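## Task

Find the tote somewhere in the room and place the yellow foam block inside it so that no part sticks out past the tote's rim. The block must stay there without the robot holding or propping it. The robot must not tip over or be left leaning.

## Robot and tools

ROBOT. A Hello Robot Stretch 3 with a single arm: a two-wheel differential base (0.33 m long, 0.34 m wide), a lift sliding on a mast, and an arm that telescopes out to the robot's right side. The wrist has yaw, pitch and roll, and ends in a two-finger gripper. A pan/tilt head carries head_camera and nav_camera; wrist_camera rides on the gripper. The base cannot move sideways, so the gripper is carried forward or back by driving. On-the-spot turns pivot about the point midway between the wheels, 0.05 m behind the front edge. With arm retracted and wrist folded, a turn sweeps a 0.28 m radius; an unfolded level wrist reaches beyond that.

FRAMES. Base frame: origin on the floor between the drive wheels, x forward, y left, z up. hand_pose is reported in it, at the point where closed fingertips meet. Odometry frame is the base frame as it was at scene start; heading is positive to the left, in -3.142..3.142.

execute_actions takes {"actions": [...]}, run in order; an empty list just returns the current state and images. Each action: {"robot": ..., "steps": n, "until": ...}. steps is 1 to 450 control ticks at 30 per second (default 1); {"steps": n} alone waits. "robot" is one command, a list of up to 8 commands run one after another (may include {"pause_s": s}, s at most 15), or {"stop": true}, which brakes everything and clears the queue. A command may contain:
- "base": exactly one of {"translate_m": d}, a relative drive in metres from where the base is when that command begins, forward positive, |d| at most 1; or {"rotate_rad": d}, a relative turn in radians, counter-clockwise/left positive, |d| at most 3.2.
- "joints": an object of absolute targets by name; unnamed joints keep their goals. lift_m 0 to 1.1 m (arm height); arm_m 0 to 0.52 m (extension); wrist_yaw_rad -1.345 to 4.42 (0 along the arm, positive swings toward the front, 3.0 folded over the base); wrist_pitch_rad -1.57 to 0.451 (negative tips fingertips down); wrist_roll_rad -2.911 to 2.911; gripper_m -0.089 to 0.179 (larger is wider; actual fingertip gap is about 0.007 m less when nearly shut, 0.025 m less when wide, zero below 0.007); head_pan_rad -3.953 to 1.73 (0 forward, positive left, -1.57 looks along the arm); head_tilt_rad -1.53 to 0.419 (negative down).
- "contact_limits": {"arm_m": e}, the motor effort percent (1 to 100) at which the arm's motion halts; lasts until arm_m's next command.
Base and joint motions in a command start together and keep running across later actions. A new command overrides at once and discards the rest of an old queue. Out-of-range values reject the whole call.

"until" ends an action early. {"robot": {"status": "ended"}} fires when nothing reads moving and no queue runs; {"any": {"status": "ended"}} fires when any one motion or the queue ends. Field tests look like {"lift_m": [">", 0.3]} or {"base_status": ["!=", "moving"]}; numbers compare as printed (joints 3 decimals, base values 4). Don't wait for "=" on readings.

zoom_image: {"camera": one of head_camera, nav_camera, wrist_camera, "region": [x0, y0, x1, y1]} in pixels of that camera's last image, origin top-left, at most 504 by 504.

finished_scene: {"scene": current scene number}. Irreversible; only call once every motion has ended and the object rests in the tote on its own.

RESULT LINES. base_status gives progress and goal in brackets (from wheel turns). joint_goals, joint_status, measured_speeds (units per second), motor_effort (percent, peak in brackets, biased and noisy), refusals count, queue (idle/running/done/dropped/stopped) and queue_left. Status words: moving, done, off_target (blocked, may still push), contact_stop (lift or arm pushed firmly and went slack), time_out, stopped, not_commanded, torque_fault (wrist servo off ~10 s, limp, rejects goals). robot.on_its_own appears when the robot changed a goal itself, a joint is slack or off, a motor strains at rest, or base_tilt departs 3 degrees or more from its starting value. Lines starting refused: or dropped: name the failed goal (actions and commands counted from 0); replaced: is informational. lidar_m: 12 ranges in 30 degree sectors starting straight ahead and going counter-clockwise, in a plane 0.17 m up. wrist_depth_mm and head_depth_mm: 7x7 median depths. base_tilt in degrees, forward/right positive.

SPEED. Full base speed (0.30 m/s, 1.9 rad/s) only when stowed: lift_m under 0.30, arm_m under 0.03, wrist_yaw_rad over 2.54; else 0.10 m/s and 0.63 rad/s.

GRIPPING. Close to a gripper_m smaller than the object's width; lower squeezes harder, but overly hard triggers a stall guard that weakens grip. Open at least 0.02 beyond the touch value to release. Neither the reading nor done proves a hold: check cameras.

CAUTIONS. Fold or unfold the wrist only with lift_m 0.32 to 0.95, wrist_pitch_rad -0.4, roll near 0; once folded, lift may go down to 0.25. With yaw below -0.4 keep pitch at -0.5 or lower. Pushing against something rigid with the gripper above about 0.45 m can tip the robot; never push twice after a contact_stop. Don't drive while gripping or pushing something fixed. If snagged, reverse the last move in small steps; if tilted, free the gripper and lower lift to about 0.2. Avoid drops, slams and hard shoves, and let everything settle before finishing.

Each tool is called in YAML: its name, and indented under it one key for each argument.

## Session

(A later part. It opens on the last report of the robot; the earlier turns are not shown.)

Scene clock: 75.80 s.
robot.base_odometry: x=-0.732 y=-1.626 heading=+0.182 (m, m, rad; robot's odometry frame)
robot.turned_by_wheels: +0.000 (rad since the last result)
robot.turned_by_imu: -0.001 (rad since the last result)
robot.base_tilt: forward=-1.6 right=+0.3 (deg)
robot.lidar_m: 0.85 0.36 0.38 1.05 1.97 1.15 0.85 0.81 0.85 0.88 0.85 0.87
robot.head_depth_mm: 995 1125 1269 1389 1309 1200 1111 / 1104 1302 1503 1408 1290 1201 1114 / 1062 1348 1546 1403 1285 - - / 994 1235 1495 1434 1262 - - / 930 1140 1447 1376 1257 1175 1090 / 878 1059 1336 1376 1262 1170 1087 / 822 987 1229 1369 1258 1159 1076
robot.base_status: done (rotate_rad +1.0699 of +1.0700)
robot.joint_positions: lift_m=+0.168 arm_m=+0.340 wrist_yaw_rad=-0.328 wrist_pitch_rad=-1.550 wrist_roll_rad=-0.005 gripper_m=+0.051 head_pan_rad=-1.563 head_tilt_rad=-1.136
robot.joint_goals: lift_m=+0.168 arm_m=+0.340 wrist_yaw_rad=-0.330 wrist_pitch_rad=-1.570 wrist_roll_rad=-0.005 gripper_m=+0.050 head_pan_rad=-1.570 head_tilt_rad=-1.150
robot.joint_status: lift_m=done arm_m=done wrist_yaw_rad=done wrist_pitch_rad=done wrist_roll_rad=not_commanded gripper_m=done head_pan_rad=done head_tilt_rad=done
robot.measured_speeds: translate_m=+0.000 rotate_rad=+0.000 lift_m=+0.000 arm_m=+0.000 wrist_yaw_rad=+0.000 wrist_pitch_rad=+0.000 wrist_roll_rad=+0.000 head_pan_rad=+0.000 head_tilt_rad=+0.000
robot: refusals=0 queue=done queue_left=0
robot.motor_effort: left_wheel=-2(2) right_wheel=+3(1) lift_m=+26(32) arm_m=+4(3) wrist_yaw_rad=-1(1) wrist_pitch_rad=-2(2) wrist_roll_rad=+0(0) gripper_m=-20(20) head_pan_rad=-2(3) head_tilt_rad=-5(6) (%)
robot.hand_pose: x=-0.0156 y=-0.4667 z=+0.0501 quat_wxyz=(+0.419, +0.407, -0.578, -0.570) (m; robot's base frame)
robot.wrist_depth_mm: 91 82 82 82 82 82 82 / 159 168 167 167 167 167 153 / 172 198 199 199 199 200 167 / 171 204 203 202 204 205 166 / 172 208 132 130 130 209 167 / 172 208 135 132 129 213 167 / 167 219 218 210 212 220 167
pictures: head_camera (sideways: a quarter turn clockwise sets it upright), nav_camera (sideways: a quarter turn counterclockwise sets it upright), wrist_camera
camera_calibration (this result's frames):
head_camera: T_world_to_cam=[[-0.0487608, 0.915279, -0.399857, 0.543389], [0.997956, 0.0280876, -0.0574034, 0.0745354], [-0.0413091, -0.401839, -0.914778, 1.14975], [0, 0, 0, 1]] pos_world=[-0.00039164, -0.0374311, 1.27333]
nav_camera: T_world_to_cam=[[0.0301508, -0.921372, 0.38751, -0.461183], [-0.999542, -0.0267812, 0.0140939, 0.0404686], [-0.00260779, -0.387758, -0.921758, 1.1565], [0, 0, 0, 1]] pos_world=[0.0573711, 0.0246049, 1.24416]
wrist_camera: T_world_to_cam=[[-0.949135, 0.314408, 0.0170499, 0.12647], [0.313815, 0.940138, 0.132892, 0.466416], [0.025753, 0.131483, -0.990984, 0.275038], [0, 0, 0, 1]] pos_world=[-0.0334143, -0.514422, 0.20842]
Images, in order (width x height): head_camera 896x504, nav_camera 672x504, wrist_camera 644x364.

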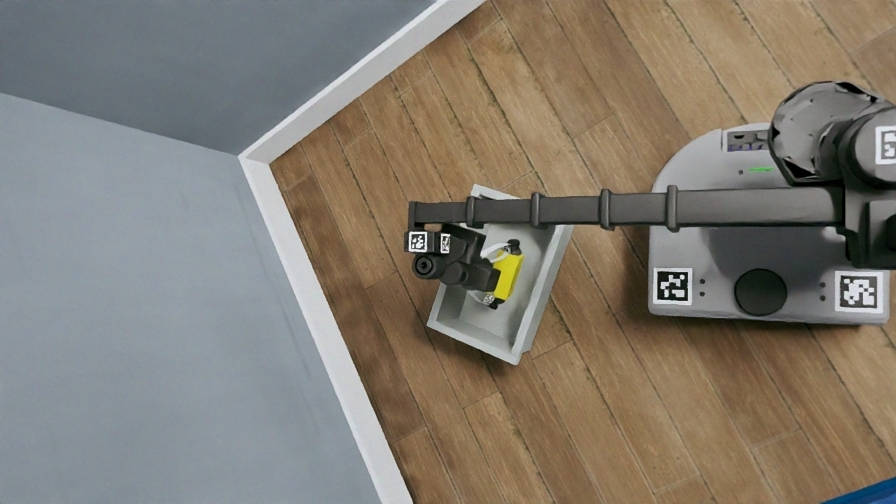

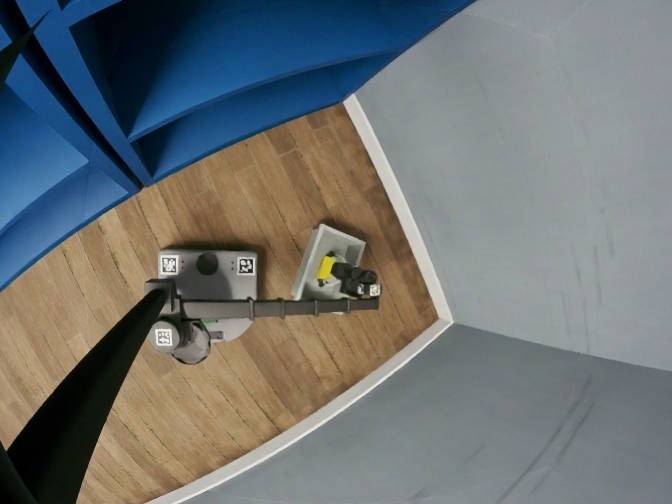

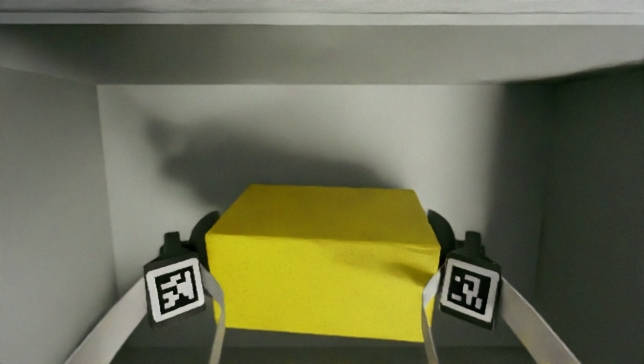

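execute_actions:
  actions:
    - {"robot": [{"joints": {"lift_m": 0.16}}, {"joints": {"gripper_m": 0.145}}, {"joints": {"lift_m": 0.27}}], "steps": 450, "until": {"robot": {"status": "ended"}}}

Scene clock: 79.67 s.
robot.base_odometry: x=-0.732 y=-1.626 heading=+0.182 (m, m, rad; robot's odometry frame)
robot.turned_by_wheels: +0.000 (rad since the last result)
robot.turned_by_imu: -0.001 (rad since the last result)
robot.base_tilt: forward=-1.4 right=+0.3 (deg)
robot.lidar_m: 0.85 0.37 0.38 1.05 1.96 1.16 0.85 0.81 0.85 0.88 0.85 0.88
robot.head_depth_mm: 1001 1120 1271 1383 1303 1203 1117 / 1109 1297 1484 1421 1303 1193 - / 1064 1354 1545 1407 1291 - - / 993 1231 1491 1343 1267 - - / 930 1137 1443 1377 1251 1174 1084 / 875 1053 1346 1376 1264 1168 1081 / 824 983 1222 1372 1262 1162 1085
robot.base_status: done (rotate_rad +1.0699 of +1.0700)
robot.joint_positions: lift_m=+0.270 arm_m=+0.340 wrist_yaw_rad=-0.328 wrist_pitch_rad=-1.550 wrist_roll_rad=-0.005 gripper_m=+0.145 head_pan_rad=-1.563 head_tilt_rad=-1.136
robot.joint_goals: lift_m=+0.270 arm_m=+0.340 wrist_yaw_rad=-0.330 wrist_pitch_rad=-1.570 wrist_roll_rad=-0.005 gripper_m=+0.145 head_pan_rad=-1.570 head_tilt_rad=-1.150
robot.joint_status: lift_m=done arm_m=done wrist_yaw_rad=done wrist_pitch_rad=done wrist_roll_rad=not_commanded gripper_m=done head_pan_rad=done head_tilt_rad=done
robot.measured_speeds: translate_m=+0.000 rotate_rad=+0.000 lift_m=+0.000 arm_m=+0.000 wrist_yaw_rad=+0.000 wrist_pitch_rad=+0.000 wrist_roll_rad=+0.000 head_pan_rad=+0.000 head_tilt_rad=+0.000
robot: refusals=0 queue=done queue_left=0
robot.motor_effort: left_wheel=-2(3) right_wheel=+2(2) lift_m=+31(32) arm_m=+4(4) wrist_yaw_rad=-2(2) wrist_pitch_rad=-2(2) wrist_roll_rad=+0(0) gripper_m=+1(88) head_pan_rad=-2(2) head_tilt_rad=-6(5) (%)
robot.hand_pose: x=-0.0155 y=-0.4667 z=+0.1519 quat_wxyz=(+0.419, +0.407, -0.578, -0.570) (m; robot's base frame)
robot.wrist_depth_mm: 288 288 288 288 288 288 289 / 239 180 180 181 180 181 184 / 242 239 298 300 299 248 300 / 306 238 305 248 305 249 308 / 314 224 312 314 314 232 317 / 322 - 306 306 304 - 328 / 330 220 232 230 231 219 334
pictures: head_camera (sideways: a quarter turn clockwise sets it upright), nav_camera (sideways: a quarter turn counterclockwise sets it upright), wrist_camera
camera_calibration (this result's frames):
head_camera: T_world_to_cam=[[-0.0487607, 0.915279, -0.399857, 0.543389], [0.997956, 0.0280875, -0.0574034, 0.0745354], [-0.0413092, -0.401839, -0.914778, 1.14975], [0, 0, 0, 1]] pos_world=[-0.000391644, -0.0374311, 1.27333]
nav_camera: T_world_to_cam=[[0.0301507, -0.921372, 0.38751, -0.461183], [-0.999542, -0.026781, 0.0140939, 0.0404686], [-0.00260784, -0.387758, -0.921758, 1.1565], [0, 0, 0, 1]] pos_world=[0.0573711, 0.0246049, 1.24416]
wrist_camera: T_world_to_cam=[[-0.949136, 0.314405, 0.0170486, 0.124734], [0.313808, 0.940119, 0.133042, 0.45282], [0.0258013, 0.131625, -0.990964, 0.375973], [0, 0, 0, 1]] pos_world=[-0.0334095, -0.514409, 0.310206]
Images, in order (width x height): head_camera 896x504, nav_camera 672x504, wrist_camera 644x364.

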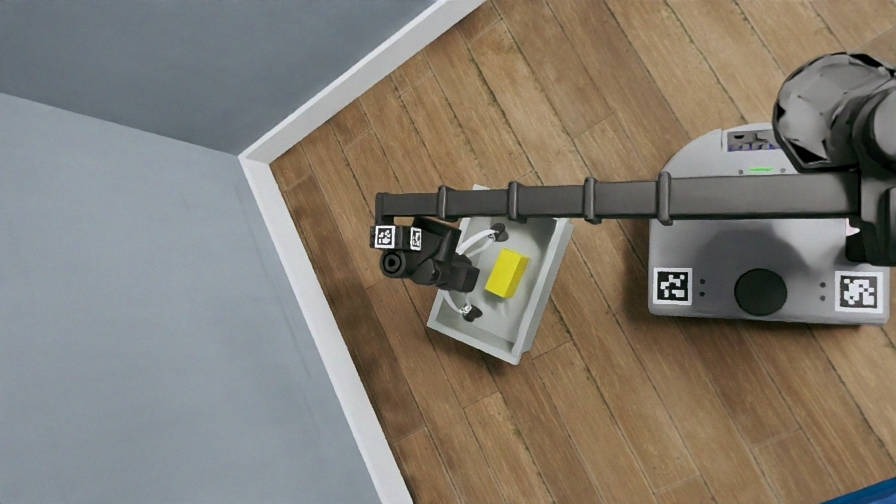

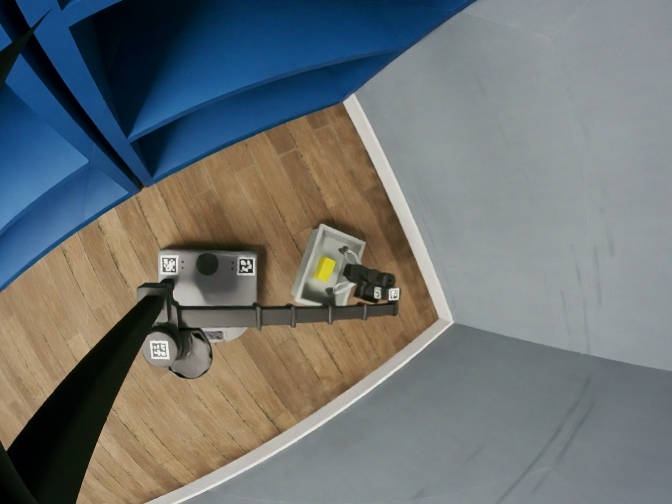

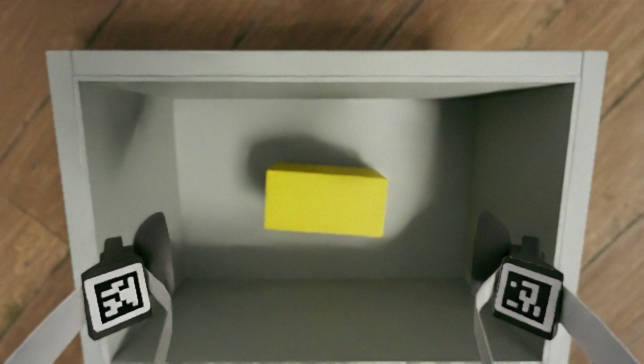

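The block sits in the centre of the tote.

finished_scene:
  scene: 2

The scene is finished: the task was done.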